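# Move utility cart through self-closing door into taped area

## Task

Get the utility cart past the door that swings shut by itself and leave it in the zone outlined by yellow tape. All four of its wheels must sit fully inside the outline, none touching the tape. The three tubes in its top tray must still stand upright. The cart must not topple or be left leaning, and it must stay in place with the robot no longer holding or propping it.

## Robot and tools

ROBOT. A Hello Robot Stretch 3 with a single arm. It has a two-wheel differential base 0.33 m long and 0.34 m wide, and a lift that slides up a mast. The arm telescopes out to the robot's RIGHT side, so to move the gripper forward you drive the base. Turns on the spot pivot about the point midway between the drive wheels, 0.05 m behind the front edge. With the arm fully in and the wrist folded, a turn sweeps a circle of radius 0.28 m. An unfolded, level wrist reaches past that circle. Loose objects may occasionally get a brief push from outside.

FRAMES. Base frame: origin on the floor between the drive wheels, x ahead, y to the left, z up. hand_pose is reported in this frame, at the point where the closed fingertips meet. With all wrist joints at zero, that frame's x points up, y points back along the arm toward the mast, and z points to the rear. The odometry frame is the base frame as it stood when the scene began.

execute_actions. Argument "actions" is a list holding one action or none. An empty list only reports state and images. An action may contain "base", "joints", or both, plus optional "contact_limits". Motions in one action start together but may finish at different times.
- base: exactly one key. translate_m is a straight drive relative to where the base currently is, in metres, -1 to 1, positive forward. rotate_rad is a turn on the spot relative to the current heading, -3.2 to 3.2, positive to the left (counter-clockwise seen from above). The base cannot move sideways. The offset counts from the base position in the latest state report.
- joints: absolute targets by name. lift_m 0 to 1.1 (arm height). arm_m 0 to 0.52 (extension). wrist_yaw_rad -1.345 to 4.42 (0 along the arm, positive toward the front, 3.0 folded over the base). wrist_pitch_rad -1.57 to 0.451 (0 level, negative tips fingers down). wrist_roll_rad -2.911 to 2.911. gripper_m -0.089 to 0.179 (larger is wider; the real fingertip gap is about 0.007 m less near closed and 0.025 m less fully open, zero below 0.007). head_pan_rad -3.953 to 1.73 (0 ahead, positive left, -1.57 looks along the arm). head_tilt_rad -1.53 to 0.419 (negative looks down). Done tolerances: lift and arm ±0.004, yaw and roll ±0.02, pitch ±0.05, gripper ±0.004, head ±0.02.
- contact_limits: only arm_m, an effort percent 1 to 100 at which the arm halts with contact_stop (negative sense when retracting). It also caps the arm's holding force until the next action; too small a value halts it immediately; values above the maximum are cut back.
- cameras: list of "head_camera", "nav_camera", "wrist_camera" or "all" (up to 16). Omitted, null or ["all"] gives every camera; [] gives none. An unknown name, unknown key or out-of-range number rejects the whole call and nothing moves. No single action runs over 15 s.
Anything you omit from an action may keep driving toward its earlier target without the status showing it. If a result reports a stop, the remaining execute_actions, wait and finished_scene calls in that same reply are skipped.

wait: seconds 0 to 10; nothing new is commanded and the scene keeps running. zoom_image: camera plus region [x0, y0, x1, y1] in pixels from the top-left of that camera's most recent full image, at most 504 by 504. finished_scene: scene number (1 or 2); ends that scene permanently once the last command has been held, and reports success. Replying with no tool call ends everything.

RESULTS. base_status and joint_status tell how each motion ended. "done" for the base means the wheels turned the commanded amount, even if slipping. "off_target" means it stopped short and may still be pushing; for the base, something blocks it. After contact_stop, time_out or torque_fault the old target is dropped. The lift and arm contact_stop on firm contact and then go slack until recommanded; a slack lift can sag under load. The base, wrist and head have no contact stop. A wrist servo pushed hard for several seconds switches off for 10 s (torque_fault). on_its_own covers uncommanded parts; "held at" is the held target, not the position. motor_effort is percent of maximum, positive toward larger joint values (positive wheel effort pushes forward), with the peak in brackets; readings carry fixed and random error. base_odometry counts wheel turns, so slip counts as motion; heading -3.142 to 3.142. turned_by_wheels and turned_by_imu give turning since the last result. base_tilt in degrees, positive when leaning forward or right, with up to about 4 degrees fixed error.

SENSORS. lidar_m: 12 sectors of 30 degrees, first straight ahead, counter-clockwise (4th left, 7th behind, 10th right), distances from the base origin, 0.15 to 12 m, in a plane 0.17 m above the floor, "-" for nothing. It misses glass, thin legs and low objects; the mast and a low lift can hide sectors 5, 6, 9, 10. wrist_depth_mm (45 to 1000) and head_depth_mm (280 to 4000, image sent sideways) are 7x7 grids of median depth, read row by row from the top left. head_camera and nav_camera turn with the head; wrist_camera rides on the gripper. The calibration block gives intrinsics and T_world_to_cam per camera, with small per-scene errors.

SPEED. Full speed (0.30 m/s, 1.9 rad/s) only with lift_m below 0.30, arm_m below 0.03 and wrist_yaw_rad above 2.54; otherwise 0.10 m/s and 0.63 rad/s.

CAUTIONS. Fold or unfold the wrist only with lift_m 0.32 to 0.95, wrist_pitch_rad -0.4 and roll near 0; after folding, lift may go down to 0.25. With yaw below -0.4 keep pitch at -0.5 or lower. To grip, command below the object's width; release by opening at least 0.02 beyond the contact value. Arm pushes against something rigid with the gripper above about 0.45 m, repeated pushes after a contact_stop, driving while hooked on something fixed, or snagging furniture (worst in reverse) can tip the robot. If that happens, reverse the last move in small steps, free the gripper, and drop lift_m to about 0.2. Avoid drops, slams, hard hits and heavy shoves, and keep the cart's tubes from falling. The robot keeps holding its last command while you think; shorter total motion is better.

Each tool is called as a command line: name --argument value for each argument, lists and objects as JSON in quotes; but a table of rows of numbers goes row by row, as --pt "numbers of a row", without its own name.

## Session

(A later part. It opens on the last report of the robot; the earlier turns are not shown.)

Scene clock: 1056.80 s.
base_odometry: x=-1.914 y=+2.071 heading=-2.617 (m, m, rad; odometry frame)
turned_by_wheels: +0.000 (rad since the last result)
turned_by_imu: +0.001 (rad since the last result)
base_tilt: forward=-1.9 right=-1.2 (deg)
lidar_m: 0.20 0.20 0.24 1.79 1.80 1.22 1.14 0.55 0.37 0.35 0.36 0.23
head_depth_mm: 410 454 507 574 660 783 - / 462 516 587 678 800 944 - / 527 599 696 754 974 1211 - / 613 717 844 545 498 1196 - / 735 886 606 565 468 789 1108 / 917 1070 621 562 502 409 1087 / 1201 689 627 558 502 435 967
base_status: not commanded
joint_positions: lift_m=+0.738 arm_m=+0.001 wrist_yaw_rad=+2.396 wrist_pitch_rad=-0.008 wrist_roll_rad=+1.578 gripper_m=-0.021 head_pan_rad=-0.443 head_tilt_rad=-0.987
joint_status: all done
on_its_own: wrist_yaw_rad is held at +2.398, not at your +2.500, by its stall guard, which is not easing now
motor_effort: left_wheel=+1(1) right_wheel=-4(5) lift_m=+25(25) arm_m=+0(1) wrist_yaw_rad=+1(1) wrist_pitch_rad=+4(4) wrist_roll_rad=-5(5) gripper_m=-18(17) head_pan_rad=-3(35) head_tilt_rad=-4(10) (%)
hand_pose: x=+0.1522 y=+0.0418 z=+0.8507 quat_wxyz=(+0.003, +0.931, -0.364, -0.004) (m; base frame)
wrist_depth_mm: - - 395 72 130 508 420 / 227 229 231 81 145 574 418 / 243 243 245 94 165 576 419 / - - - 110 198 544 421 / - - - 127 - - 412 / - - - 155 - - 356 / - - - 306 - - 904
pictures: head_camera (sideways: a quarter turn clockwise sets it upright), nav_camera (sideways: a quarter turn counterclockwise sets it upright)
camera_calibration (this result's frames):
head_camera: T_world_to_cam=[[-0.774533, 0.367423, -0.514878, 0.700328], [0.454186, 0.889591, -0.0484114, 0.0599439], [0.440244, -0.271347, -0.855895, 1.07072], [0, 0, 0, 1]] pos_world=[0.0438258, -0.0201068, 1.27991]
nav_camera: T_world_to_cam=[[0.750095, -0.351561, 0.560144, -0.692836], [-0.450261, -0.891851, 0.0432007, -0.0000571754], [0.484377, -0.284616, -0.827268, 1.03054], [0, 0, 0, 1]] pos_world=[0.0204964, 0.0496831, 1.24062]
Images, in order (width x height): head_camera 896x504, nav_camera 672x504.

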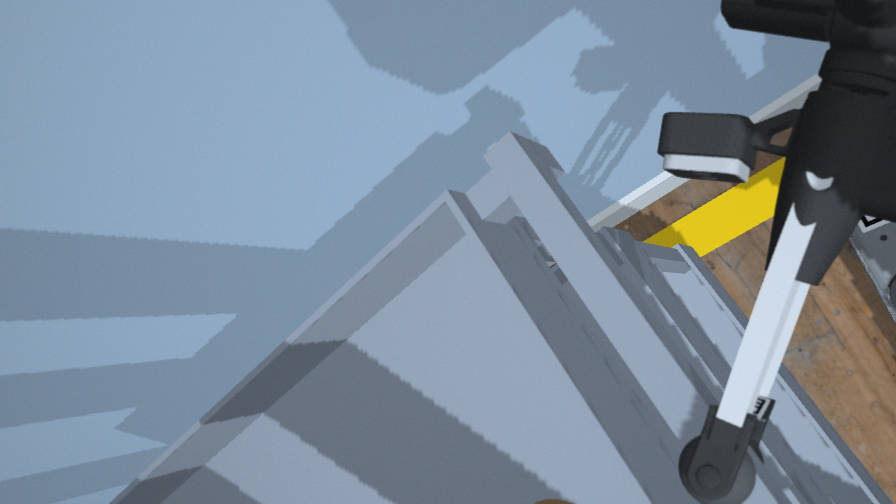

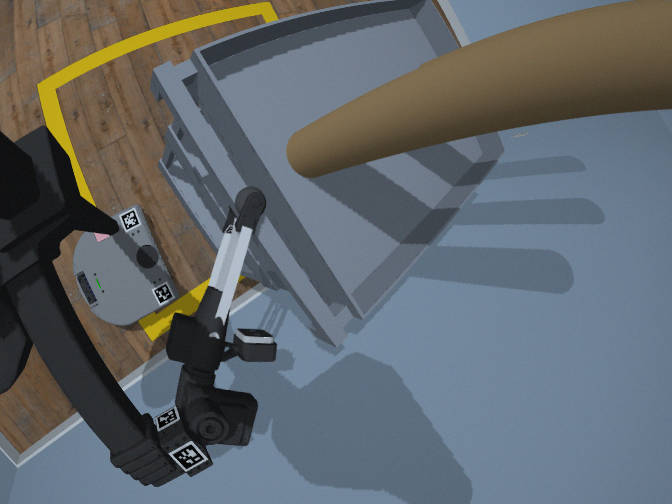

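execute_actions --actions '[{"base": {"rotate_rad": -0.4}, "joints": {"wrist_yaw_rad": 2.6, "head_pan_rad": 0.3, "head_tilt_rad": -1.0}}]' --cameras '["nav_camera"]'

execute_actions --actions '[{"base": {"translate_m": -0.22}}]' --cameras '["nav_camera"]'

Scene clock: 1129.17 s.
base_odometry: x=-1.914 y=+2.071 heading=-3.017 (m, m, rad; odometry frame)
turned_by_wheels: -0.400 (rad since the last result)
turned_by_imu: -0.398 (rad since the last result)
base_tilt: forward=-1.9 right=-1.3 (deg)
lidar_m: 0.19 0.18 0.18 0.24 1.81 1.57 1.18 1.15 0.48 0.36 0.35 0.27
head_depth_mm: 642 674 712 733 464 838 883 / 793 845 851 551 502 1085 1122 / 1041 1030 621 571 520 905 1128 / 1314 717 638 568 511 769 1144 / 791 726 636 565 509 472 1114 / 433 501 335 395 490 443 1087 / - - 297 358 495 413 1067
base_status: done
joint_positions: lift_m=+0.738 arm_m=+0.001 wrist_yaw_rad=+2.634 wrist_pitch_rad=-0.008 wrist_roll_rad=+1.578 gripper_m=-0.021 head_pan_rad=+0.293 head_tilt_rad=-0.988
joint_status: wrist_yaw_rad off_target (ended at +2.634, target +2.600); the others done
on_its_own: wrist_yaw_rad is at rest, and its effort (-21) is outside its rest range (-12 to +12)
motor_effort: left_wheel=+7(7) right_wheel=-3(11) lift_m=+25(24) arm_m=+0(1) wrist_yaw_rad=-21(35) wrist_pitch_rad=+4(4) wrist_roll_rad=-5(5) gripper_m=-18(18) head_pan_rad=+3(38) head_tilt_rad=-5(4) (%)
hand_pose: x=+0.1031 y=+0.0774 z=+0.8507 quat_wxyz=(+0.003, +0.968, -0.251, -0.004) (m; base frame)
wrist_depth_mm: 393 400 400 93 147 572 417 / 248 250 250 102 162 610 421 / 247 250 251 113 180 607 417 / - - - 127 205 570 416 / - - - 143 - - 419 / - - - 163 - - 385 / - - - 295 331 334 338
pictures: nav_camera (sideways: a quarter turn counterclockwise sets it upright)
camera_calibration (this result's frames):
nav_camera: T_world_to_cam=[[0.79231, 0.242761, 0.559743, -0.69257], [0.264647, -0.963377, 0.0432127, -0.0044337], [0.549733, 0.113896, -0.827539, 1.0305], [0, 0, 0, 1]] pos_world=[-0.0165936, 0.0464883, 1.24063]
Images, in order (width x height): nav_camera 672x504.

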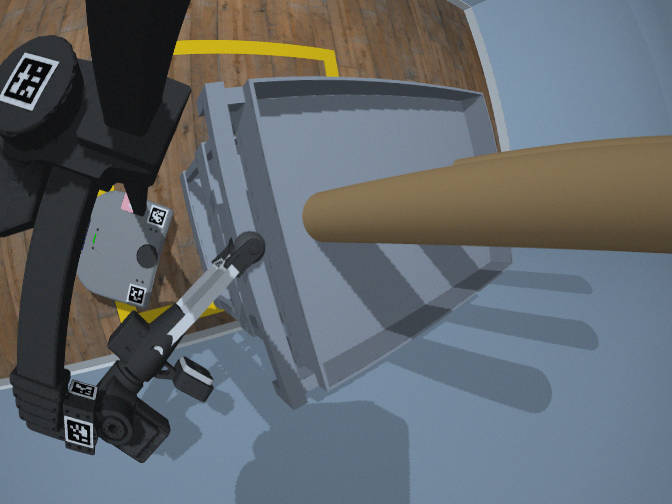

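Scene clock: 1132.90 s.
base_odometry: x=-1.696 y=+2.098 heading=-3.017 (m, m, rad; odometry frame)
turned_by_wheels: +0.000 (rad since the last result)
turned_by_imu: +0.001 (rad since the last result)
base_tilt: forward=-2.1 right=-1.2 (deg)
lidar_m: 0.32 0.31 0.33 1.73 1.70 1.30 0.98 0.95 0.62 0.47 0.45 0.42
head_depth_mm: 838 843 618 529 1039 1117 1122 / 968 713 648 531 900 1235 1143 / 841 739 645 505 880 1217 1130 / 367 446 608 516 864 1191 1136 / 342 406 499 508 844 1123 1120 / 734 707 630 526 829 1108 1127 / 812 716 627 514 733 1197 1109
base_status: done
joint_positions: lift_m=+0.738 arm_m=+0.001 wrist_yaw_rad=+2.641 wrist_pitch_rad=-0.016 wrist_roll_rad=+1.578 gripper_m=-0.022 head_pan_rad=+0.293 head_tilt_rad=-0.988
joint_status: not commanded
on_its_own: wrist_yaw_rad is held at +2.644, not at your +2.600, by its stall guard, which is not easing now
motor_effort: left_wheel=+1(10) right_wheel=-2(12) lift_m=+25(25) arm_m=+0(1) wrist_yaw_rad=+1(34) wrist_pitch_rad=+9(10) wrist_roll_rad=-5(5) gripper_m=-9(17) head_pan_rad=+4(2) head_tilt_rad=-4(4) (%)
hand_pose: x=+0.1014 y=+0.0781 z=+0.8485 quat_wxyz=(+0.008, +0.969, -0.248, -0.005) (m; base frame)
wrist_depth_mm: - - - 256 804 599 413 / - - - 286 - 580 410 / - - - 326 - 531 364 / - - - 357 - - 399 / - - - - - - 948 / - - - - - - 923 / - - - - - - 909
pictures: nav_camera (sideways: a quarter turn counterclockwise sets it upright)
camera_calibration (this result's frames):
nav_camera: T_world_to_cam=[[0.792312, 0.243077, 0.559602, -0.692388], [0.265005, -0.963278, 0.0432169, -0.00444133], [0.549558, 0.114056, -0.827634, 1.03062], [0, 0, 0, 1]] pos_world=[-0.0166205, 0.046477, 1.24063]
Images, in order (width x height): nav_camera 672x504.

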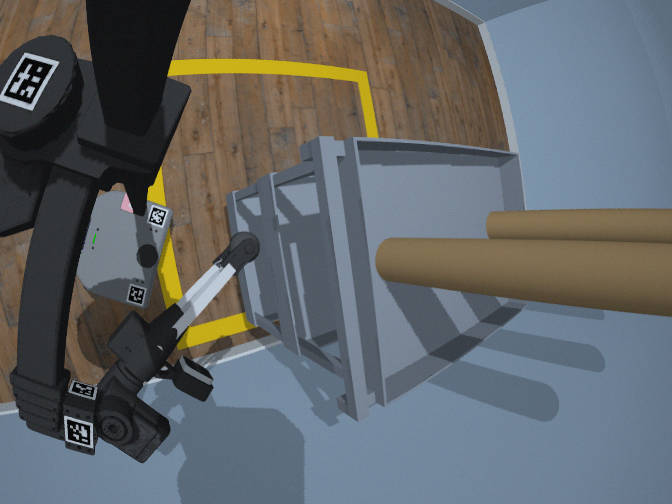

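execute_actions --actions '[{"base": {"rotate_rad": 2.075}, "joints": {"wrist_roll_rad": 0.0, "wrist_pitch_rad": -0.4, "gripper_m": 0.03}}]' --cameras '[]'

execute_actions --actions '[{"joints": {"wrist_yaw_rad": 3.1}}]' --cameras '[]'

execute_actions --actions '[{"base": {"translate_m": 0.35}, "joints": {"lift_m": 0.28}}]' --cameras '[]'

execute_actions --actions '[{"base": {"translate_m": 0.45}}]' --cameras '[]'

execute_actions --actions '[{"base": {"rotate_rad": -1.571}, "joints": {"head_pan_rad": -1.2, "head_tilt_rad": -0.7}}]' --cameras '["head_camera", "nav_camera"]'

Scene clock: 1170.67 s.
base_odometry: x=-1.696 y=+2.098 heading=-0.942 (m, m, rad; odometry frame)
turned_by_wheels: +2.075 (rad since the last result)
turned_by_imu: +2.076 (rad since the last result)
base_tilt: forward=-2.0 right=-1.4 (deg)
lidar_m: 1.68 1.34 0.98 0.95 0.63 0.47 0.45 0.43 0.32 0.31 0.33 1.74
head_depth_mm: 1571 1813 1721 1526 1374 1244 1135 / 1609 1852 1711 1521 1365 1234 1133 / 1656 1877 1701 1507 1353 1232 1129 / 1707 1891 1691 1501 1349 1227 1118 / 1767 1903 1681 1500 1337 1230 1134 / 1833 1912 1678 1485 1335 1216 1127 / 1672 1789 1654 1470 1327 1208 1110
base_status: done
joint_positions: lift_m=+0.738 arm_m=+0.001 wrist_yaw_rad=+2.641 wrist_pitch_rad=-0.414 wrist_roll_rad=+0.008 gripper_m=+0.030 head_pan_rad=+0.293 head_tilt_rad=-0.988
joint_status: all done
on_its_own: wrist_yaw_rad is held at +2.644, not at your +2.600, by its stall guard, which is not easing now
motor_effort: left_wheel=-3(6) right_wheel=+3(7) lift_m=+25(25) arm_m=+0(0) wrist_yaw_rad=+2(1) wrist_pitch_rad=+8(10) wrist_roll_rad=-5(7) gripper_m=+0(80) head_pan_rad=+3(4) head_tilt_rad=-4(4) (%)
hand_pose: x=+0.0867 y=+0.0509 z=+0.7519 quat_wxyz=(+0.312, +0.709, -0.032, +0.632) (m; base frame)
wrist_depth_mm: 715 785 878 - - - - / 755 849 957 - - - - / 814 900 - - - - - / 865 - - - - - - / 940 - - - - - - / - - - - - - - / - 874 886 913 892 915 925
pictures: none
No camera images: the call's "cameras" was empty. Leave "cameras" out to get every camera's image.

Scene clock: 1171.77 s.
base_odometry: x=-1.696 y=+2.098 heading=-0.942 (m, m, rad; odometry frame)
turned_by_wheels: +0.000 (rad since the last result)
turned_by_imu: +0.000 (rad since the last result)
base_tilt: forward=-2.0 right=-1.1 (deg)
lidar_m: 1.68 1.34 0.98 0.95 0.63 0.47 0.45 0.43 0.32 0.31 0.32 1.74
head_depth_mm: 1567 1813 1718 1530 1369 1242 1137 / 1610 1852 1716 1517 1360 1240 1138 / 1656 1872 1699 1510 1352 1230 1127 / 1709 1899 1689 1510 1352 1228 1122 / 1764 1919 1677 1494 1343 1223 1131 / 1824 1911 1666 1487 1335 1215 1130 / 1676 1796 1662 1482 1326 1208 1110
base_status: not commanded
joint_positions: lift_m=+0.738 arm_m=+0.001 wrist_yaw_rad=+3.097 wrist_pitch_rad=-0.414 wrist_roll_rad=+0.008 gripper_m=+0.030 head_pan_rad=+0.293 head_tilt_rad=-0.988
joint_status: all done
motor_effort: left_wheel=-2(2) right_wheel=+3(4) lift_m=+25(25) arm_m=+0(1) wrist_yaw_rad=+2(1) wrist_pitch_rad=+8(8) wrist_roll_rad=-5(5) gripper_m=-1(0) head_pan_rad=+3(3) head_tilt_rad=-4(4) (%)
hand_pose: x=-0.0112 y=+0.0783 z=+0.7519 quat_wxyz=(+0.162, +0.697, +0.129, +0.686) (m; base frame)
wrist_depth_mm: 591 725 857 884 894 903 929 / 583 756 946 941 - - - / 574 820 - - - - - / 570 814 - - - - - / 572 863 - - - - - / 561 855 - - - - - / 566 766 879 901 898 893 920
pictures: none
No camera images: the call's "cameras" was empty. Leave "cameras" out to get every camera's image.

Scene clock: 1176.77 s.
base_odometry: x=-1.490 y=+1.815 heading=-0.942 (m, m, rad; odometry frame)
turned_by_wheels: +0.000 (rad since the last result)
turned_by_imu: +0.000 (rad since the last result)
base_tilt: forward=-2.1 right=-1.2 (deg)
lidar_m: 1.33 1.33 0.98 0.95 0.99 0.83 0.80 0.45 0.38 0.84 1.87 1.38
head_depth_mm: 1230 1426 1638 1527 1372 1248 1134 / 1265 1479 1659 1515 1361 1234 1135 / 1300 1533 1688 1509 1360 1234 1127 / 1345 1584 1696 1500 1354 1226 1124 / 1389 1644 1683 1491 1345 1218 1129 / 1435 1723 1673 1481 1332 1214 1126 / 1489 1743 1655 1479 1327 1211 1110
base_status: done
joint_positions: lift_m=+0.280 arm_m=+0.001 wrist_yaw_rad=+3.097 wrist_pitch_rad=-0.415 wrist_roll_rad=+0.008 gripper_m=+0.030 head_pan_rad=+0.293 head_tilt_rad=-0.988
joint_status: all done
motor_effort: left_wheel=-3(3) right_wheel=+3(6) lift_m=+24(29) arm_m=-1(1) wrist_yaw_rad=+1(2) wrist_pitch_rad=+8(8) wrist_roll_rad=-5(5) gripper_m=+1(0) head_pan_rad=+4(4) head_tilt_rad=-4(4) (%)
hand_pose: x=-0.0113 y=+0.0782 z=+0.2937 quat_wxyz=(+0.162, +0.697, +0.130, +0.686) (m; base frame)
wrist_depth_mm: 822 842 854 888 917 911 957 / 902 906 933 945 983 - - / 939 968 950 969 977 - - / 707 716 735 742 717 751 760 / 580 579 - 587 599 599 608 / 489 508 - - 494 504 508 / 428 - - - 432 436 437
pictures: none
No camera images: the call's "cameras" was empty. Leave "cameras" out to get every camera's image.

Scene clock: 1179.93 s.
base_odometry: x=-1.226 y=+1.451 heading=-0.942 (m, m, rad; odometry frame)
turned_by_wheels: +0.000 (rad since the last result)
turned_by_imu: +0.000 (rad since the last result)
base_tilt: forward=-2.1 right=-1.2 (deg)
lidar_m: 0.88 0.91 0.97 0.94 0.98 1.30 1.25 0.73 0.94 2.83 1.24 0.91
head_depth_mm: 796 925 1107 1371 1370 1243 1139 / 822 959 1151 1428 1373 1231 1132 / 846 996 1202 1451 1356 1232 1128 / 873 1028 1257 1470 1345 1228 1124 / 900 1070 1319 1489 1344 1224 1129 / 931 1112 1385 1483 1333 1213 1128 / 964 1159 1459 1480 1334 1206 1109
base_status: done
joint_positions: lift_m=+0.280 arm_m=+0.001 wrist_yaw_rad=+3.098 wrist_pitch_rad=-0.415 wrist_roll_rad=+0.008 gripper_m=+0.030 head_pan_rad=+0.293 head_tilt_rad=-0.988
joint_status: not commanded
motor_effort: left_wheel=-3(7) right_wheel=+2(10) lift_m=+25(25) arm_m=+0(1) wrist_yaw_rad=+1(1) wrist_pitch_rad=+8(8) wrist_roll_rad=-5(5) gripper_m=+0(1) head_pan_rad=+3(4) head_tilt_rad=-4(4) (%)
hand_pose: x=-0.0114 y=+0.0782 z=+0.2937 quat_wxyz=(+0.162, +0.697, +0.130, +0.686) (m; base frame)
wrist_depth_mm: 838 830 858 884 877 892 898 / 906 907 938 963 957 - 914 / 920 941 938 954 975 - 904 / 704 723 730 730 734 742 752 / 574 586 - 591 597 605 607 / 487 509 - - 501 504 504 / 431 - - - 426 432 435
pictures: none
No camera images: the call's "cameras" was empty. Leave "cameras" out to get every camera's image.

Scene clock: 1182.17 s.
base_odometry: x=-1.226 y=+1.451 heading=-2.513 (m, m, rad; odometry frame)
turned_by_wheels: -1.571 (rad since the last result)
turned_by_imu: -1.564 (rad since the last result)
base_tilt: forward=-2.0 right=-1.2 (deg)
lidar_m: 2.84 1.22 0.91 0.88 0.91 0.97 0.94 0.98 1.30 1.14 0.73 0.95
head_depth_mm: 1054 1168 1308 1486 1598 1388 1215 / 1090 1212 1364 1563 1614 1387 1209 / 1130 1200 1394 1638 1607 1373 1203 / 1173 1149 911 1295 1510 1367 1200 / 791 907 843 1147 1231 1336 1195 / 1233 1111 947 1206 1398 1356 1191 / 934 1091 975 1228 1462 1358 1187
base_status: done
joint_positions: lift_m=+0.280 arm_m=+0.001 wrist_yaw_rad=+3.098 wrist_pitch_rad=-0.415 wrist_roll_rad=+0.008 gripper_m=+0.030 head_pan_rad=-1.193 head_tilt_rad=-0.704
joint_status: all done
motor_effort: left_wheel=+2(10) right_wheel=-2(7) lift_m=+25(25) arm_m=+0(0) wrist_yaw_rad=+2(1) wrist_pitch_rad=+8(9) wrist_roll_rad=-5(5) gripper_m=+0(0) head_pan_rad=-3(42) head_tilt_rad=+1(17) (%)
hand_pose: x=-0.0114 y=+0.0781 z=+0.2937 quat_wxyz=(+0.162, +0.697, +0.130, +0.686) (m; base frame)
wrist_depth_mm: 783 792 800 833 854 840 862 / 844 850 881 883 923 949 948 / 883 875 907 937 937 986 - / 719 702 727 716 740 758 771 / 578 582 - 587 595 595 611 / 490 506 - - 504 511 505 / 428 - - - 427 431 433
pictures: head_camera (sideways: a quarter turn clockwise sets it upright), nav_camera (sideways: a quarter turn counterclockwise sets it upright)
camera_calibration (this result's frames):
head_camera: T_world_to_cam=[[-0.25045, 0.631624, -0.733707, 0.982253], [0.943362, 0.329545, -0.038322, 0.0438406], [0.217584, -0.701749, -0.678385, 0.841259], [0, 0, 0, 1]] pos_world=[0.0216036, -0.0445094, 1.29306]
nav_camera: T_world_to_cam=[[0.239154, -0.592681, 0.769113, -0.962019], [-0.941562, -0.335059, 0.0345786, 0.0141504], [0.237204, -0.732437, -0.638177, 0.786145], [0, 0, 0, 1]] pos_world=[0.0569171, 0.0103722, 1.24111]
Images, in order (width x height): head_camera 896x504, nav_camera 672x504.

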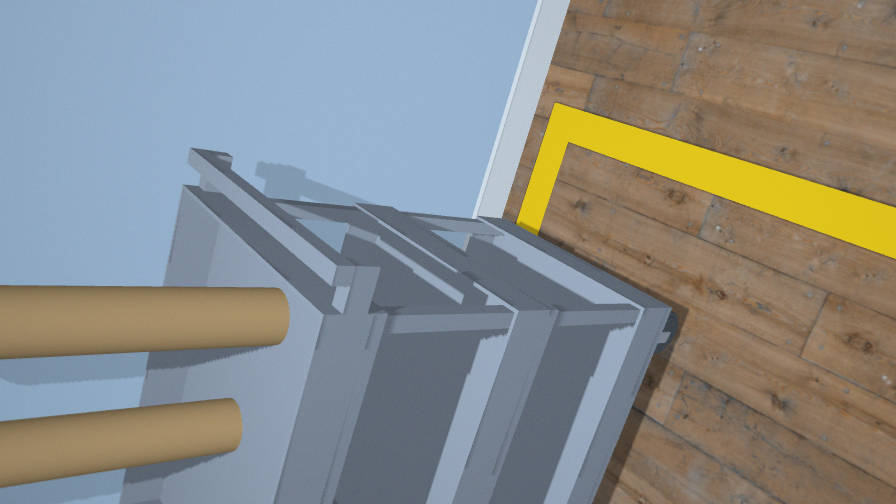

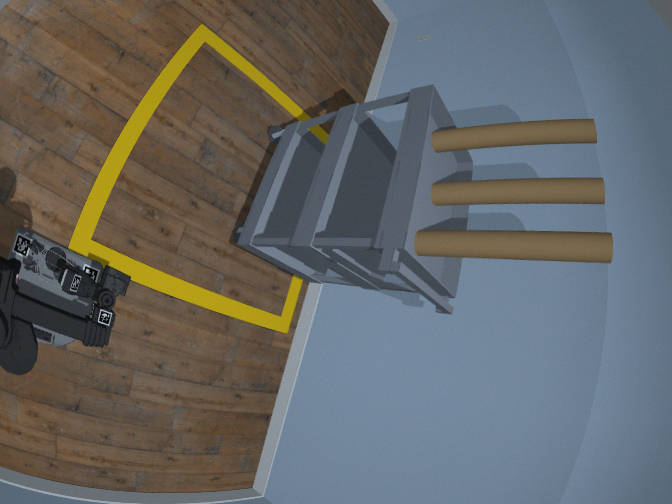

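execute_actions --actions '[{"base": {"translate_m": 0.67}, "joints": {"head_pan_rad": -1.57, "head_tilt_rad": -0.9}}]' --cameras '[]'

execute_actions --actions '[{"joints": {"lift_m": 0.36}}]' --cameras '[]'

execute_actions --actions '[{"joints": {"wrist_yaw_rad": 0.0}}]' --cameras '[]'

execute_actions --actions '[{"joints": {"wrist_pitch_rad": 0.0, "wrist_roll_rad": 1.57, "gripper_m": 0.16, "arm_m": 0.12}}]'

Scene clock: 1205.47 s.
base_odometry: x=-1.768 y=+1.057 heading=-2.513 (m, m, rad; odometry frame)
turned_by_wheels: +0.000 (rad since the last result)
turned_by_imu: +0.001 (rad since the last result)
base_tilt: forward=-2.1 right=-1.3 (deg)
lidar_m: 2.16 1.21 0.90 0.87 0.90 1.25 1.62 1.68 0.69 0.67 0.70 1.83
head_depth_mm: 776 848 1124 1103 1435 1281 1153 / 1010 860 1149 1096 1362 1277 1146 / 991 858 1166 1089 1350 1271 1178 / 864 849 1157 1082 1347 1262 1170 / 1005 843 1149 1079 1363 1259 1149 / 768 834 1120 1133 1354 1255 1129 / 1137 758 1546 1560 1392 1243 1125
base_status: done
joint_positions: lift_m=+0.280 arm_m=+0.001 wrist_yaw_rad=+3.098 wrist_pitch_rad=-0.415 wrist_roll_rad=+0.008 gripper_m=+0.030 head_pan_rad=-1.563 head_tilt_rad=-0.888
joint_status: all done
motor_effort: left_wheel=+2(10) right_wheel=-3(5) lift_m=+25(25) arm_m=+0(1) wrist_yaw_rad=+1(2) wrist_pitch_rad=+8(9) wrist_roll_rad=-5(5) gripper_m=+0(0) head_pan_rad=-1(26) head_tilt_rad=-4(15) (%)
hand_pose: x=-0.0114 y=+0.0781 z=+0.2937 quat_wxyz=(+0.162, +0.697, +0.130, +0.686) (m; base frame)
wrist_depth_mm: 755 777 798 819 822 837 851 / 832 859 874 893 891 910 907 / 867 895 902 921 908 964 - / 716 720 729 725 740 741 772 / 570 576 - 600 595 607 611 / 484 506 - - 507 508 513 / 432 - - - 426 432 437
pictures: none
No camera images: the call's "cameras" was empty. Leave "cameras" out to get every camera's image.

Scene clock: 1207.03 s.
base_odometry: x=-1.768 y=+1.057 heading=-2.513 (m, m, rad; odometry frame)
turned_by_wheels: +0.000 (rad since the last result)
turned_by_imu: +0.000 (rad since the last result)
base_tilt: forward=-2.0 right=-1.3 (deg)
lidar_m: 2.16 1.21 0.89 0.86 0.90 1.25 1.62 1.68 0.69 0.67 0.70 1.83
head_depth_mm: 777 844 1125 1101 1433 1280 1153 / 1006 860 1146 1094 1365 1282 1149 / 994 858 1164 1089 1354 1266 1186 / 862 848 1157 1086 1347 1257 1167 / 1004 843 1149 1075 1361 1253 1149 / 768 831 1119 1128 1354 1249 1128 / 1138 757 1550 1556 1394 1250 1122
base_status: not commanded
joint_positions: lift_m=+0.360 arm_m=+0.001 wrist_yaw_rad=+3.098 wrist_pitch_rad=-0.415 wrist_roll_rad=+0.008 gripper_m=+0.030 head_pan_rad=-1.563 head_tilt_rad=-0.888
joint_status: all done
motor_effort: left_wheel=+2(2) right_wheel=-1(2) lift_m=+43(48) arm_m=-1(0) wrist_yaw_rad=+1(2) wrist_pitch_rad=+9(9) wrist_roll_rad=-5(5) gripper_m=-1(0) head_pan_rad=-3(3) head_tilt_rad=-4(4) (%)
hand_pose: x=-0.0114 y=+0.0781 z=+0.3729 quat_wxyz=(+0.162, +0.697, +0.130, +0.686) (m; base frame)
wrist_depth_mm: 770 759 793 807 823 830 850 / 826 848 859 880 900 930 934 / 900 926 924 943 965 - - / 843 833 860 879 884 925 905 / 694 684 - 697 714 723 723 / 575 587 - 586 594 594 605 / 500 505 - 524 510 519 517
pictures: none
No camera images: the call's "cameras" was empty. Leave "cameras" out to get every camera's image.

Scene clock: 1209.57 s.
base_odometry: x=-1.768 y=+1.057 heading=-2.513 (m, m, rad; odometry frame)
turned_by_wheels: +0.000 (rad since the last result)
turned_by_imu: +0.000 (rad since the last result)
base_tilt: forward=-2.1 right=-1.3 (deg)
lidar_m: 2.17 1.21 0.89 0.87 0.90 1.25 1.61 1.68 0.69 0.67 0.70 1.83
head_depth_mm: 776 845 1127 1105 1439 1280 1151 / 1012 861 1148 1099 1356 1272 1148 / 987 857 1165 1094 1354 1261 1187 / 863 851 1156 1086 1347 1266 - / 1004 844 1154 1076 1360 1259 1134 / 769 832 1119 1128 1356 1254 1128 / 1132 758 1551 1561 1392 1243 1124
base_status: not commanded
joint_positions: lift_m=+0.360 arm_m=+0.001 wrist_yaw_rad=+0.003 wrist_pitch_rad=-0.415 wrist_roll_rad=+0.006 gripper_m=+0.030 head_pan_rad=-1.563 head_tilt_rad=-0.888
joint_status: all done
motor_effort: left_wheel=+2(2) right_wheel=-2(1) lift_m=+43(43) arm_m=-1(1) wrist_yaw_rad=-2(2) wrist_pitch_rad=+8(9) wrist_roll_rad=-4(5) gripper_m=+1(0) head_pan_rad=-2(3) head_tilt_rad=-3(4) (%)
hand_pose: x=-0.0208 y=-0.3712 z=+0.3729 quat_wxyz=(+0.690, +0.147, -0.694, -0.145) (m; base frame)
wrist_depth_mm: 870 891 918 910 916 917 893 / 971 939 939 942 954 984 - / - - 786 804 800 - - / 833 589 516 510 525 528 925 / 686 672 643 672 599 692 718 / 582 585 - 592 597 600 607 / 494 499 505 507 507 513 521
pictures: none
No camera images: the call's "cameras" was empty. Leave "cameras" out to get every camera's image.

Scene clock: 1211.70 s.
base_odometry: x=-1.768 y=+1.057 heading=-2.513 (m, m, rad; odometry frame)
turned_by_wheels: +0.000 (rad since the last result)
turned_by_imu: +0.000 (rad since the last result)
base_tilt: forward=-2.1 right=-1.2 (deg)
lidar_m: 2.17 1.21 0.89 0.87 0.90 1.25 1.61 1.68 0.69 0.67 0.70 1.83
head_depth_mm: 776 844 1126 1101 1435 1282 1152 / 1010 858 1144 1092 1356 1277 1149 / 993 856 1163 1091 1357 1306 - / 863 848 1157 1082 1348 - 1137 / 1003 842 1147 1076 1360 1254 1136 / 768 832 1122 1132 1354 1252 1129 / 1134 758 1550 1552 1391 1249 1121
base_status: not commanded
joint_positions: lift_m=+0.360 arm_m=+0.120 wrist_yaw_rad=+0.002 wrist_pitch_rad=-0.023 wrist_roll_rad=+1.565 gripper_m=+0.160 head_pan_rad=-1.563 head_tilt_rad=-0.889
joint_status: all done
motor_effort: left_wheel=+2(2) right_wheel=-2(1) lift_m=+43(43) arm_m=+6(7) wrist_yaw_rad=-2(2) wrist_pitch_rad=+13(13) wrist_roll_rad=+3(7) gripper_m=+1(84) head_pan_rad=-3(3) head_tilt_rad=-4(4) (%)
hand_pose: x=-0.0207 y=-0.5202 z=+0.4680 quat_wxyz=(+0.003, +0.001, -1.000, -0.012) (m; base frame)
wrist_depth_mm: 381 574 280 283 718 510 294 / 385 582 290 291 848 506 305 / 387 577 298 301 761 501 313 / 385 591 310 313 783 502 322 / 380 652 319 781 806 470 335 / 361 930 956 950 965 - 351 / 399 948 948 973 - 478 424
pictures: head_camera (sideways: a quarter turn clockwise sets it upright), nav_camera (sideways: a quarter turn counterclockwise sets it upright), wrist_camera
camera_calibration (this result's frames):
head_camera: T_world_to_cam=[[-0.00585859, 0.802368, -0.596801, 0.802364], [0.998625, -0.0263991, -0.0452954, 0.052572], [-0.0520986, -0.596245, -0.80111, 1.0025], [0, 0, 0, 1]] pos_world=[0.00442989, -0.0446672, 1.28435]
nav_camera: T_world_to_cam=[[0.00947193, -0.769146, 0.639002, -0.79106], [-0.998948, 0.0213906, 0.0405546, 0.00672941], [-0.044861, -0.638714, -0.768135, 0.956888], [0, 0, 0, 1]] pos_world=[0.0571422, 0.00259306, 1.24024]
wrist_camera: T_world_to_cam=[[-0.0296117, 0.064609, -0.997471, 0.485894], [0.982793, 0.183902, -0.0172641, 0.156147], [0.182322, -0.980819, -0.068943, -0.305503], [0, 0, 0, 1]] pos_world=[-0.0833726, -0.359752, 0.466299]
Images, in order (width x height): head_camera 896x504, nav_camera 672x504, wrist_camera 644x364.

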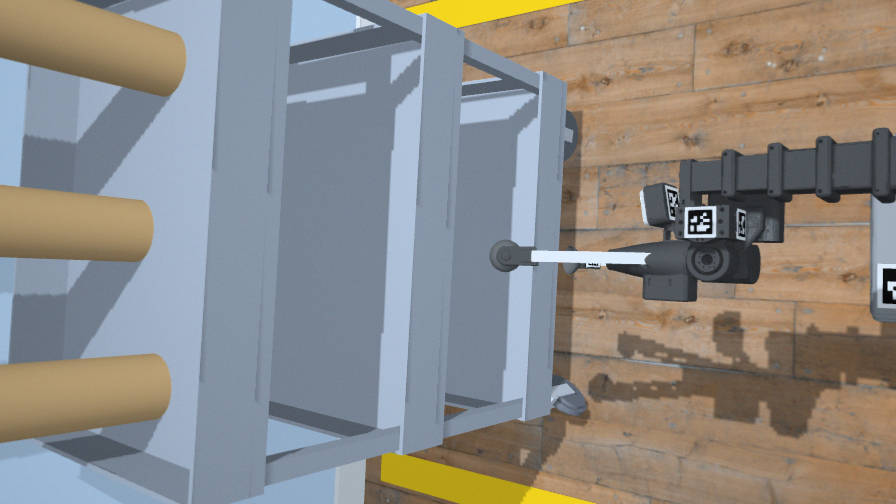

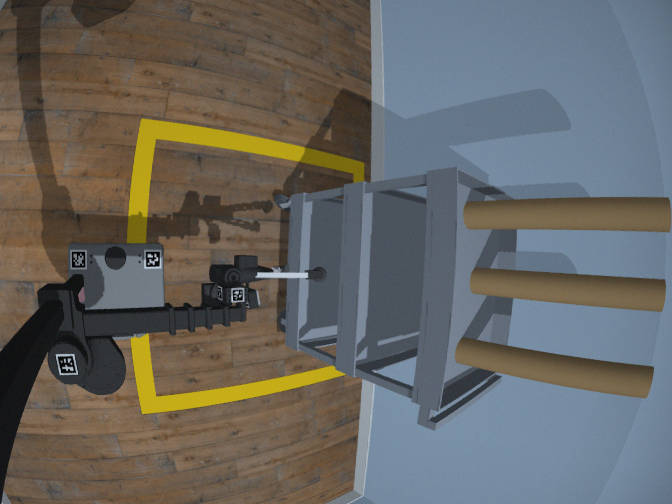

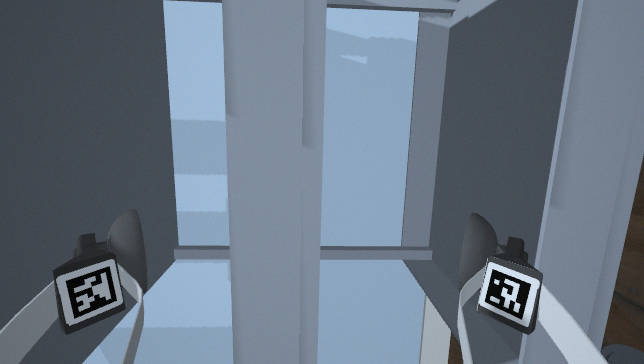

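execute_actions --actions '[{"joints": {"lift_m": 0.374, "gripper_m": 0.175}}]' --cameras '[]'

execute_actions --actions '[{"joints": {"arm_m": 0.305}}]' --cameras '["head_camera", "wrist_camera"]'

Scene clock: 1223.53 s.
base_odometry: x=-1.768 y=+1.057 heading=-2.513 (m, m, rad; odometry frame)
turned_by_wheels: +0.000 (rad since the last result)
turned_by_imu: +0.001 (rad since the last result)
base_tilt: forward=-2.1 right=-1.3 (deg)
lidar_m: 2.17 1.21 0.89 0.87 0.90 1.25 1.61 1.68 0.69 0.67 0.70 1.83
head_depth_mm: 777 847 1125 1104 1440 1275 1157 / 1009 862 1145 1096 1363 1272 1148 / 992 858 1158 1091 1354 1311 - / 863 848 1155 1081 1347 - 1139 / 1005 841 1147 1081 1361 1252 1135 / 769 832 1120 1129 1356 1248 1127 / 1133 758 1551 1564 1395 1239 1124
base_status: not commanded
joint_positions: lift_m=+0.374 arm_m=+0.120 wrist_yaw_rad=+0.002 wrist_pitch_rad=-0.023 wrist_roll_rad=+1.565 gripper_m=+0.175 head_pan_rad=-1.563 head_tilt_rad=-0.889
joint_status: all done
motor_effort: left_wheel=+2(2) right_wheel=-2(2) lift_m=+42(45) arm_m=+7(6) wrist_yaw_rad=-1(2) wrist_pitch_rad=+13(13) wrist_roll_rad=+3(3) gripper_m=+1(66) head_pan_rad=-3(3) head_tilt_rad=-5(4) (%)
hand_pose: x=-0.0207 y=-0.5202 z=+0.4822 quat_wxyz=(+0.003, +0.001, -1.000, -0.012) (m; base frame)
wrist_depth_mm: 366 551 814 281 718 543 296 / 366 560 835 293 846 527 305 / 368 553 871 299 887 527 315 / 369 556 864 307 784 522 324 / 360 610 918 321 786 511 335 / - 670 938 333 968 - 347 / 385 951 945 345 - 488 363
pictures: none
No camera images: the call's "cameras" was empty. Leave "cameras" out to get every camera's image.

Scene clock: 1226.13 s.
base_odometry: x=-1.768 y=+1.057 heading=-2.513 (m, m, rad; odometry frame)
turned_by_wheels: +0.000 (rad since the last result)
turned_by_imu: +0.000 (rad since the last result)
base_tilt: forward=-2.0 right=-1.2 (deg)
lidar_m: 2.17 1.21 0.90 0.87 0.91 1.25 1.61 1.68 0.69 0.67 0.70 1.83
head_depth_mm: 775 846 1126 1100 1437 1277 1152 / 1008 861 1146 1098 1359 1274 1146 / 992 855 1161 1088 1339 1275 1141 / 862 848 1154 1073 1365 1266 1144 / 1005 840 1144 1079 1362 1255 1135 / 770 831 1118 1131 1354 1254 1130 / 1133 758 1559 1565 1396 1245 1122
base_status: not commanded
joint_positions: lift_m=+0.374 arm_m=+0.305 wrist_yaw_rad=+0.002 wrist_pitch_rad=-0.022 wrist_roll_rad=+1.566 gripper_m=+0.175 head_pan_rad=-1.563 head_tilt_rad=-0.889
joint_status: all done
motor_effort: left_wheel=+2(2) right_wheel=-2(3) lift_m=+42(42) arm_m=+6(8) wrist_yaw_rad=-1(2) wrist_pitch_rad=+13(13) wrist_roll_rad=+2(3) gripper_m=+0(1) head_pan_rad=-2(2) head_tilt_rad=-3(4) (%)
hand_pose: x=-0.0208 y=-0.7052 z=+0.4823 quat_wxyz=(+0.003, +0.001, -1.000, -0.012) (m; base frame)
wrist_depth_mm: 367 109 109 111 677 533 369 / 368 112 112 114 703 533 369 / 368 449 116 117 705 529 362 / 372 455 119 121 733 525 361 / 359 123 123 125 727 514 360 / - 128 128 130 603 - 344 / 381 483 132 134 809 488 343
pictures: head_camera (sideways: a quarter turn clockwise sets it upright), wrist_camera
camera_calibration (this result's frames):
head_camera: T_world_to_cam=[[-0.00585861, 0.802396, -0.596763, 0.802316], [0.998625, -0.0263972, -0.0452969, 0.052574], [-0.052099, -0.596208, -0.801138, 1.00254], [0, 0, 0, 1]] pos_world=[0.00442987, -0.0446664, 1.28434]
wrist_camera: T_world_to_cam=[[-0.0292418, 0.0636474, -0.997544, 0.511437], [0.982846, 0.183636, -0.0170943, 0.190215], [0.182097, -0.980932, -0.0679254, -0.486568], [0, 0, 0, 1]] pos_world=[-0.0833938, -0.544772, 0.480382]
Images, in order (width x height): head_camera 896x504, wrist_camera 644x364.

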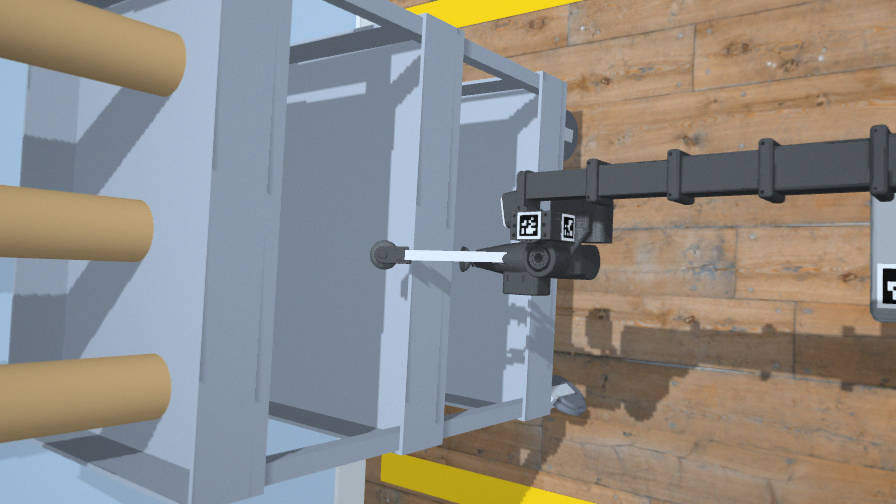

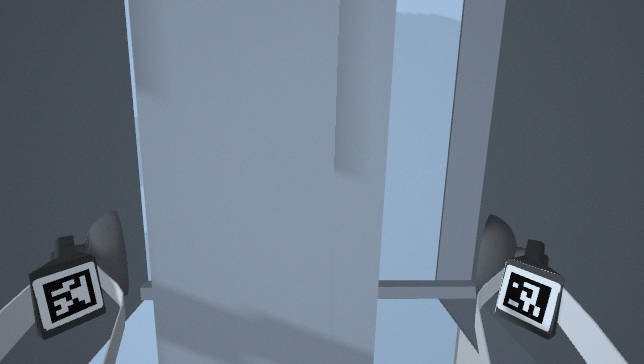

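execute_actions --actions '[{"joints": {"gripper_m": 0.03}}]' --cameras '["head_camera", "wrist_camera"]'

Scene clock: 1232.47 s.
base_odometry: x=-1.768 y=+1.057 heading=-2.513 (m, m, rad; odometry frame)
turned_by_wheels: +0.000 (rad since the last result)
turned_by_imu: +0.001 (rad since the last result)
base_tilt: forward=-2.2 right=-1.2 (deg)
lidar_m: 2.17 1.21 0.90 0.86 0.90 1.25 1.61 1.68 0.69 0.67 0.70 1.83
head_depth_mm: 777 847 1128 1099 1436 1278 1156 / 1011 861 1149 1099 1361 1274 1149 / 993 855 1167 1089 1341 1276 1144 / 866 849 1158 1035 1364 1266 1147 / 1003 841 1151 1332 1358 1259 1132 / 768 833 1121 1131 1354 1248 1130 / 1136 762 1550 1568 1399 1250 1124
base_status: not commanded
joint_positions: lift_m=+0.374 arm_m=+0.305 wrist_yaw_rad=+0.001 wrist_pitch_rad=+0.021 wrist_roll_rad=+1.566 gripper_m=+0.031 head_pan_rad=-1.563 head_tilt_rad=-0.889
joint_status: all done
motor_effort: left_wheel=+2(2) right_wheel=-2(2) lift_m=+39(43) arm_m=+6(6) wrist_yaw_rad=-1(1) wrist_pitch_rad=-11(13) wrist_roll_rad=+2(2) gripper_m=-30(99) head_pan_rad=-3(3) head_tilt_rad=-4(4) (%)
hand_pose: x=-0.0210 y=-0.7062 z=+0.4934 quat_wxyz=(+0.003, +0.001, -1.000, +0.010) (m; base frame)
wrist_depth_mm: 337 465 111 111 113 525 393 / 341 464 115 114 116 535 389 / 340 467 118 118 120 555 391 / 344 469 122 123 701 580 386 / 347 469 126 126 127 562 384 / 339 - 130 130 131 533 385 / 324 779 135 135 800 525 380
pictures: head_camera (sideways: a quarter turn clockwise sets it upright), wrist_camera
camera_calibration (this result's frames):
head_camera: T_world_to_cam=[[-0.00585906, 0.802444, -0.596699, 0.802232], [0.998625, -0.0263934, -0.0452997, 0.0525776], [-0.0520994, -0.596143, -0.801186, 1.0026], [0, 0, 0, 1]] pos_world=[0.00442987, -0.044665, 1.28434]
wrist_camera: T_world_to_cam=[[-0.0290237, 0.0208665, -0.999361, 0.493293], [0.983013, 0.181861, -0.0247517, 0.19335], [0.181228, -0.983103, -0.0257903, -0.509147], [0, 0, 0, 1]] pos_world=[-0.0834767, -0.546, 0.484632]
Images, in order (width x height): head_camera 896x504, wrist_camera 644x364.

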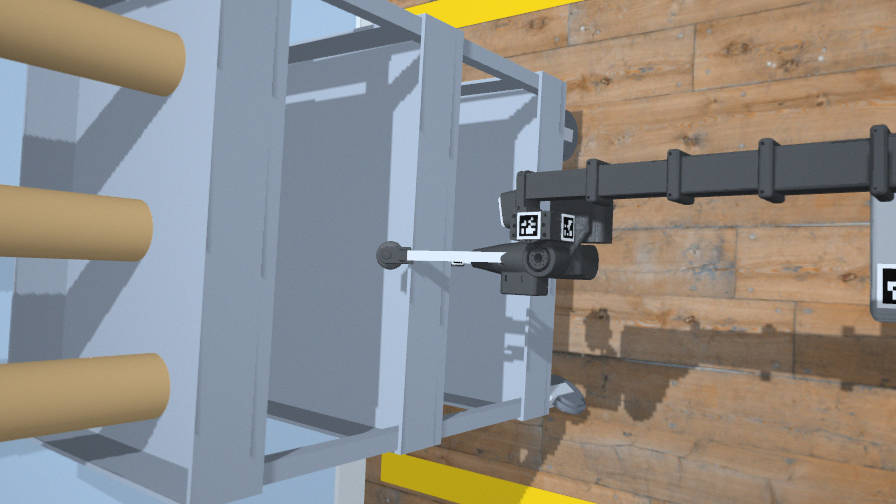

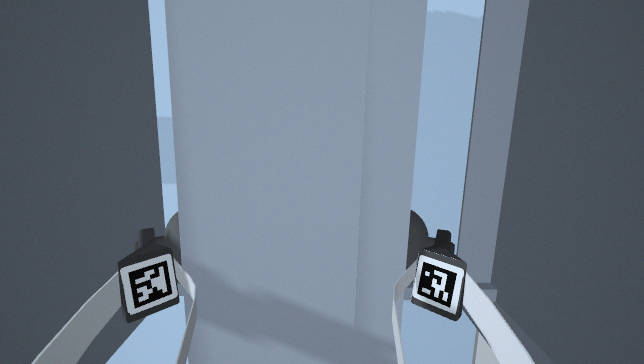

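execute_actions --actions '[]'

Scene clock: 1249.57 s.
base_odometry: x=-1.768 y=+1.057 heading=-2.513 (m, m, rad; odometry frame)
turned_by_wheels: +0.000 (rad since the last result)
turned_by_imu: +0.001 (rad since the last result)
base_tilt: forward=-1.9 right=-1.2 (deg)
lidar_m: 2.17 1.21 0.89 0.87 0.91 1.25 1.61 1.68 0.69 0.67 0.70 1.83
head_depth_mm: 778 847 1124 1101 1434 1280 1150 / 1009 859 1150 1099 1357 1274 1148 / 992 856 1166 1087 1338 1276 1141 / 864 849 1153 1036 1367 1264 1149 / 1004 841 1152 1331 1359 1253 1133 / 770 831 1119 1131 1362 1254 1124 / 1135 762 1549 1555 1397 1247 1126
base_status: not commanded
joint_positions: lift_m=+0.374 arm_m=+0.305 wrist_yaw_rad=+0.001 wrist_pitch_rad=+0.021 wrist_roll_rad=+1.566 gripper_m=+0.053 head_pan_rad=-1.563 head_tilt_rad=-0.889
joint_status: all done
on_its_own: gripper_m is held at +0.052, not at your +0.030, by its stall guard, which is not easing now
motor_effort: left_wheel=+2(2) right_wheel=-2(2) lift_m=+38(43) arm_m=+6(6) wrist_yaw_rad=-1(1) wrist_pitch_rad=-11(13) wrist_roll_rad=+2(2) gripper_m=-22(99) head_pan_rad=-3(3) head_tilt_rad=-4(4) (%)
hand_pose: x=-0.0210 y=-0.7062 z=+0.4934 quat_wxyz=(+0.003, +0.001, -1.000, +0.010) (m; base frame)
wrist_depth_mm: 341 465 111 111 113 526 394 / 339 466 115 115 116 541 386 / 343 469 118 118 120 558 386 / 345 476 122 122 706 568 384 / 345 474 126 126 128 569 382 / 338 - 130 131 131 534 383 / 325 773 135 136 775 526 384
pictures: head_camera (sideways: a quarter turn clockwise sets it upright), nav_camera (sideways: a quarter turn counterclockwise sets it upright), wrist_camera
camera_calibration (this result's frames):
head_camera: T_world_to_cam=[[-0.00585906, 0.802444, -0.596699, 0.802232], [0.998625, -0.0263934, -0.0452997, 0.0525776], [-0.0520994, -0.596143, -0.801186, 1.0026], [0, 0, 0, 1]] pos_world=[0.00442987, -0.044665, 1.28434]
nav_camera: T_world_to_cam=[[0.00947245, -0.769228, 0.638905, -0.790933], [-0.998948, 0.0213856, 0.0405582, 0.00672464], [-0.0448619, -0.638617, -0.768216, 0.956993], [0, 0, 0, 1]] pos_world=[0.0571421, 0.00260089, 1.24024]
wrist_camera: T_world_to_cam=[[-0.0290242, 0.0208665, -0.999361, 0.493293], [0.983013, 0.18186, -0.0247521, 0.19335], [0.181228, -0.983103, -0.0257904, -0.509147], [0, 0, 0, 1]] pos_world=[-0.0834767, -0.546, 0.484632]
Images, in order (width x height): head_camera 896x504, nav_camera 672x504, wrist_camera 644x364.

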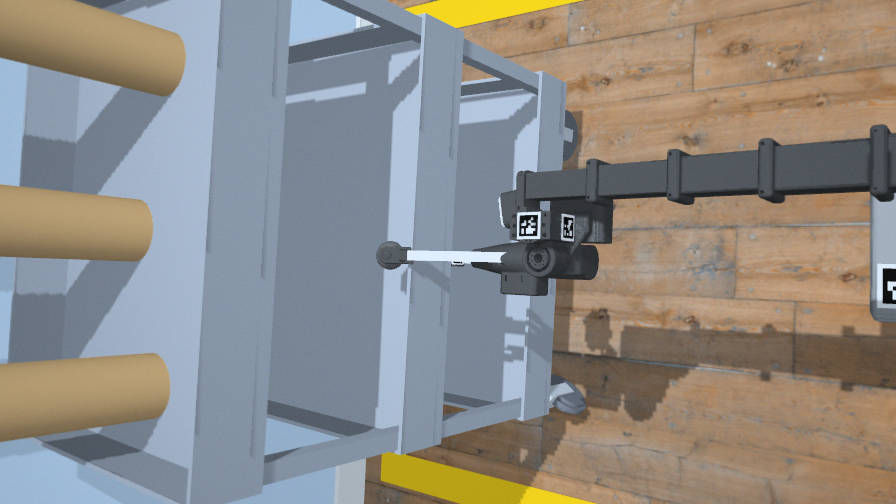

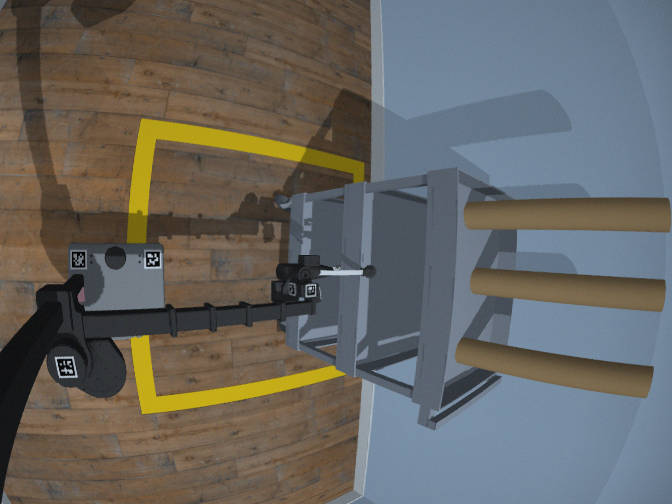

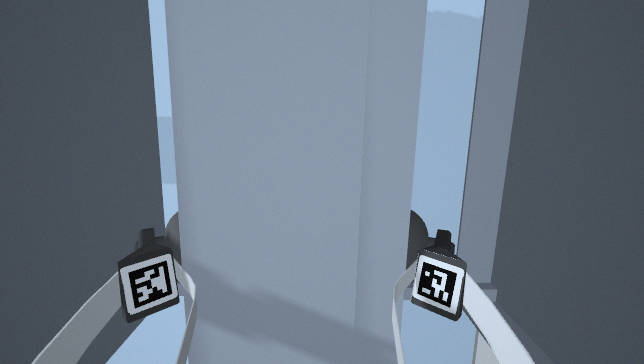

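execute_actions --actions '[{"joints": {"arm_m": 0.2}}]'

Scene clock: 1254.67 s.
base_odometry: x=-1.768 y=+1.057 heading=-2.513 (m, m, rad; odometry frame)
turned_by_wheels: -0.001 (rad since the last result)
turned_by_imu: +0.000 (rad since the last result)
base_tilt: forward=-2.2 right=-1.2 (deg)
lidar_m: 2.17 1.21 0.89 0.87 0.90 1.25 1.61 1.68 0.60 0.58 0.60 1.83
head_depth_mm: 724 798 718 1014 1407 1278 1152 / 994 860 716 1029 1301 1275 1150 / 950 833 716 1025 1297 1266 1142 / 775 824 715 1038 1300 1239 1147 / 969 843 714 1030 1289 1256 1132 / 687 774 712 1028 1287 1252 1131 / 1117 787 711 1497 1391 1245 1124
base_status: not commanded
joint_positions: lift_m=+0.374 arm_m=+0.201 wrist_yaw_rad=-0.028 wrist_pitch_rad=+0.010 wrist_roll_rad=+1.574 gripper_m=+0.053 head_pan_rad=-1.563 head_tilt_rad=-0.889
joint_status: all done
on_its_own: gripper_m is held at +0.052, not at your +0.030, by its stall guard, which is not easing now; wrist_yaw_rad is at rest, and its effort (+18) is outside its rest range (-12 to +12)
motor_effort: left_wheel=-5(5) right_wheel=+12(12) lift_m=+39(39) arm_m=-11(22) wrist_yaw_rad=+18(18) wrist_pitch_rad=-6(14) wrist_roll_rad=-3(2) gripper_m=-16(21) head_pan_rad=-3(2) head_tilt_rad=-3(3) (%)
hand_pose: x=-0.0287 y=-0.6021 z=+0.4908 quat_wxyz=(-0.001, -0.014, -1.000, +0.005) (m; base frame)
wrist_depth_mm: 348 514 131 131 763 553 381 / 348 512 133 134 778 562 381 / 352 512 136 137 801 566 379 / 349 515 138 139 833 557 380 / 350 484 141 142 605 554 378 / 352 450 144 145 146 546 378 / 343 857 147 147 895 514 377
pictures: head_camera (sideways: a quarter turn clockwise sets it upright), nav_camera (sideways: a quarter turn counterclockwise sets it upright), wrist_camera
camera_calibration (this result's frames):
head_camera: T_world_to_cam=[[-0.00585955, 0.802497, -0.596628, 0.80214], [0.998625, -0.0263893, -0.0453027, 0.0525815], [-0.0520998, -0.596073, -0.801238, 1.00267], [0, 0, 0, 1]] pos_world=[0.00442986, -0.0446635, 1.28434]
nav_camera: T_world_to_cam=[[0.00947296, -0.769284, 0.638837, -0.790844], [-0.998948, 0.0213819, 0.0405608, 0.00672134], [-0.0448623, -0.638549, -0.768272, 0.957066], [0, 0, 0, 1]] pos_world=[0.0571421, 0.00260632, 1.24024]
wrist_camera: T_world_to_cam=[[-0.0197963, 0.0315736, -0.999305, 0.494989], [0.988132, 0.152899, -0.014744, 0.159624], [0.152328, -0.987737, -0.0342257, -0.404881], [0, 0, 0, 1]] pos_world=[-0.0862559, -0.439951, 0.483142]
Images, in order (width x height): head_camera 896x504, nav_camera 672x504, wrist_camera 644x364.

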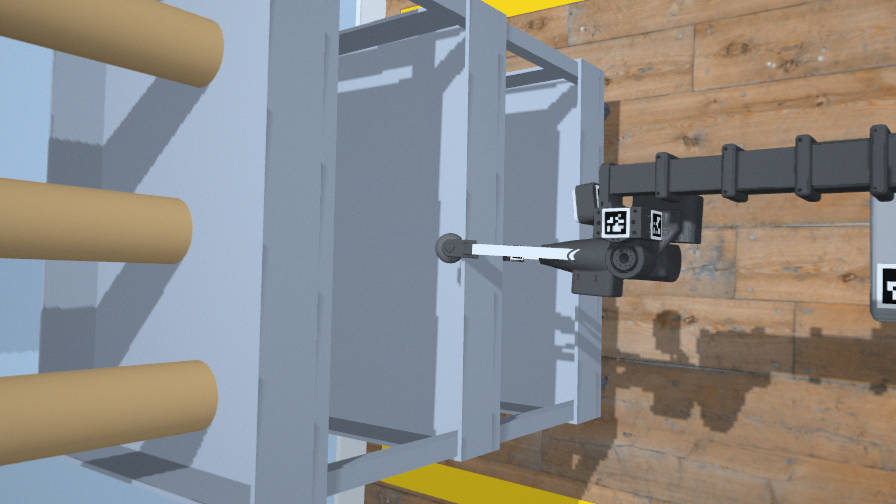

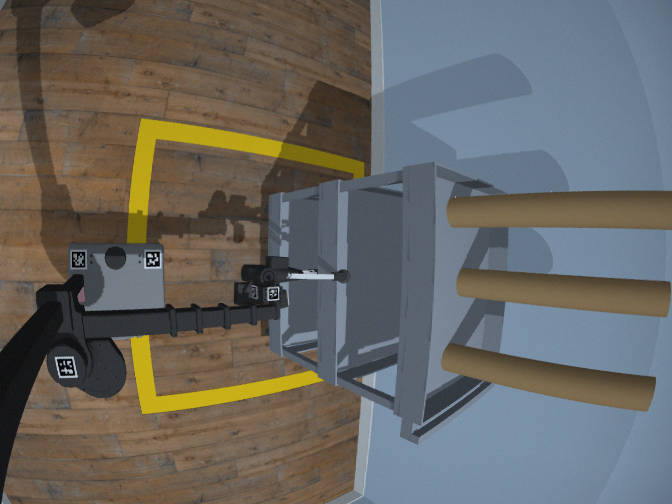

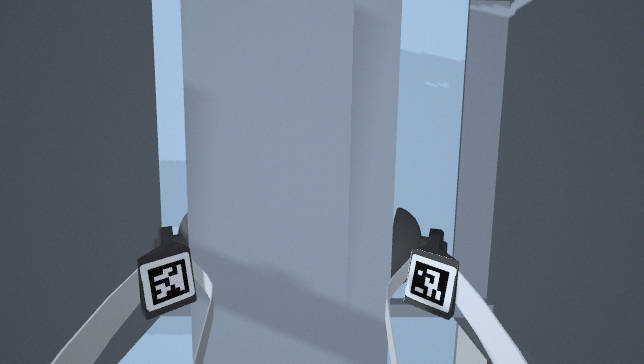

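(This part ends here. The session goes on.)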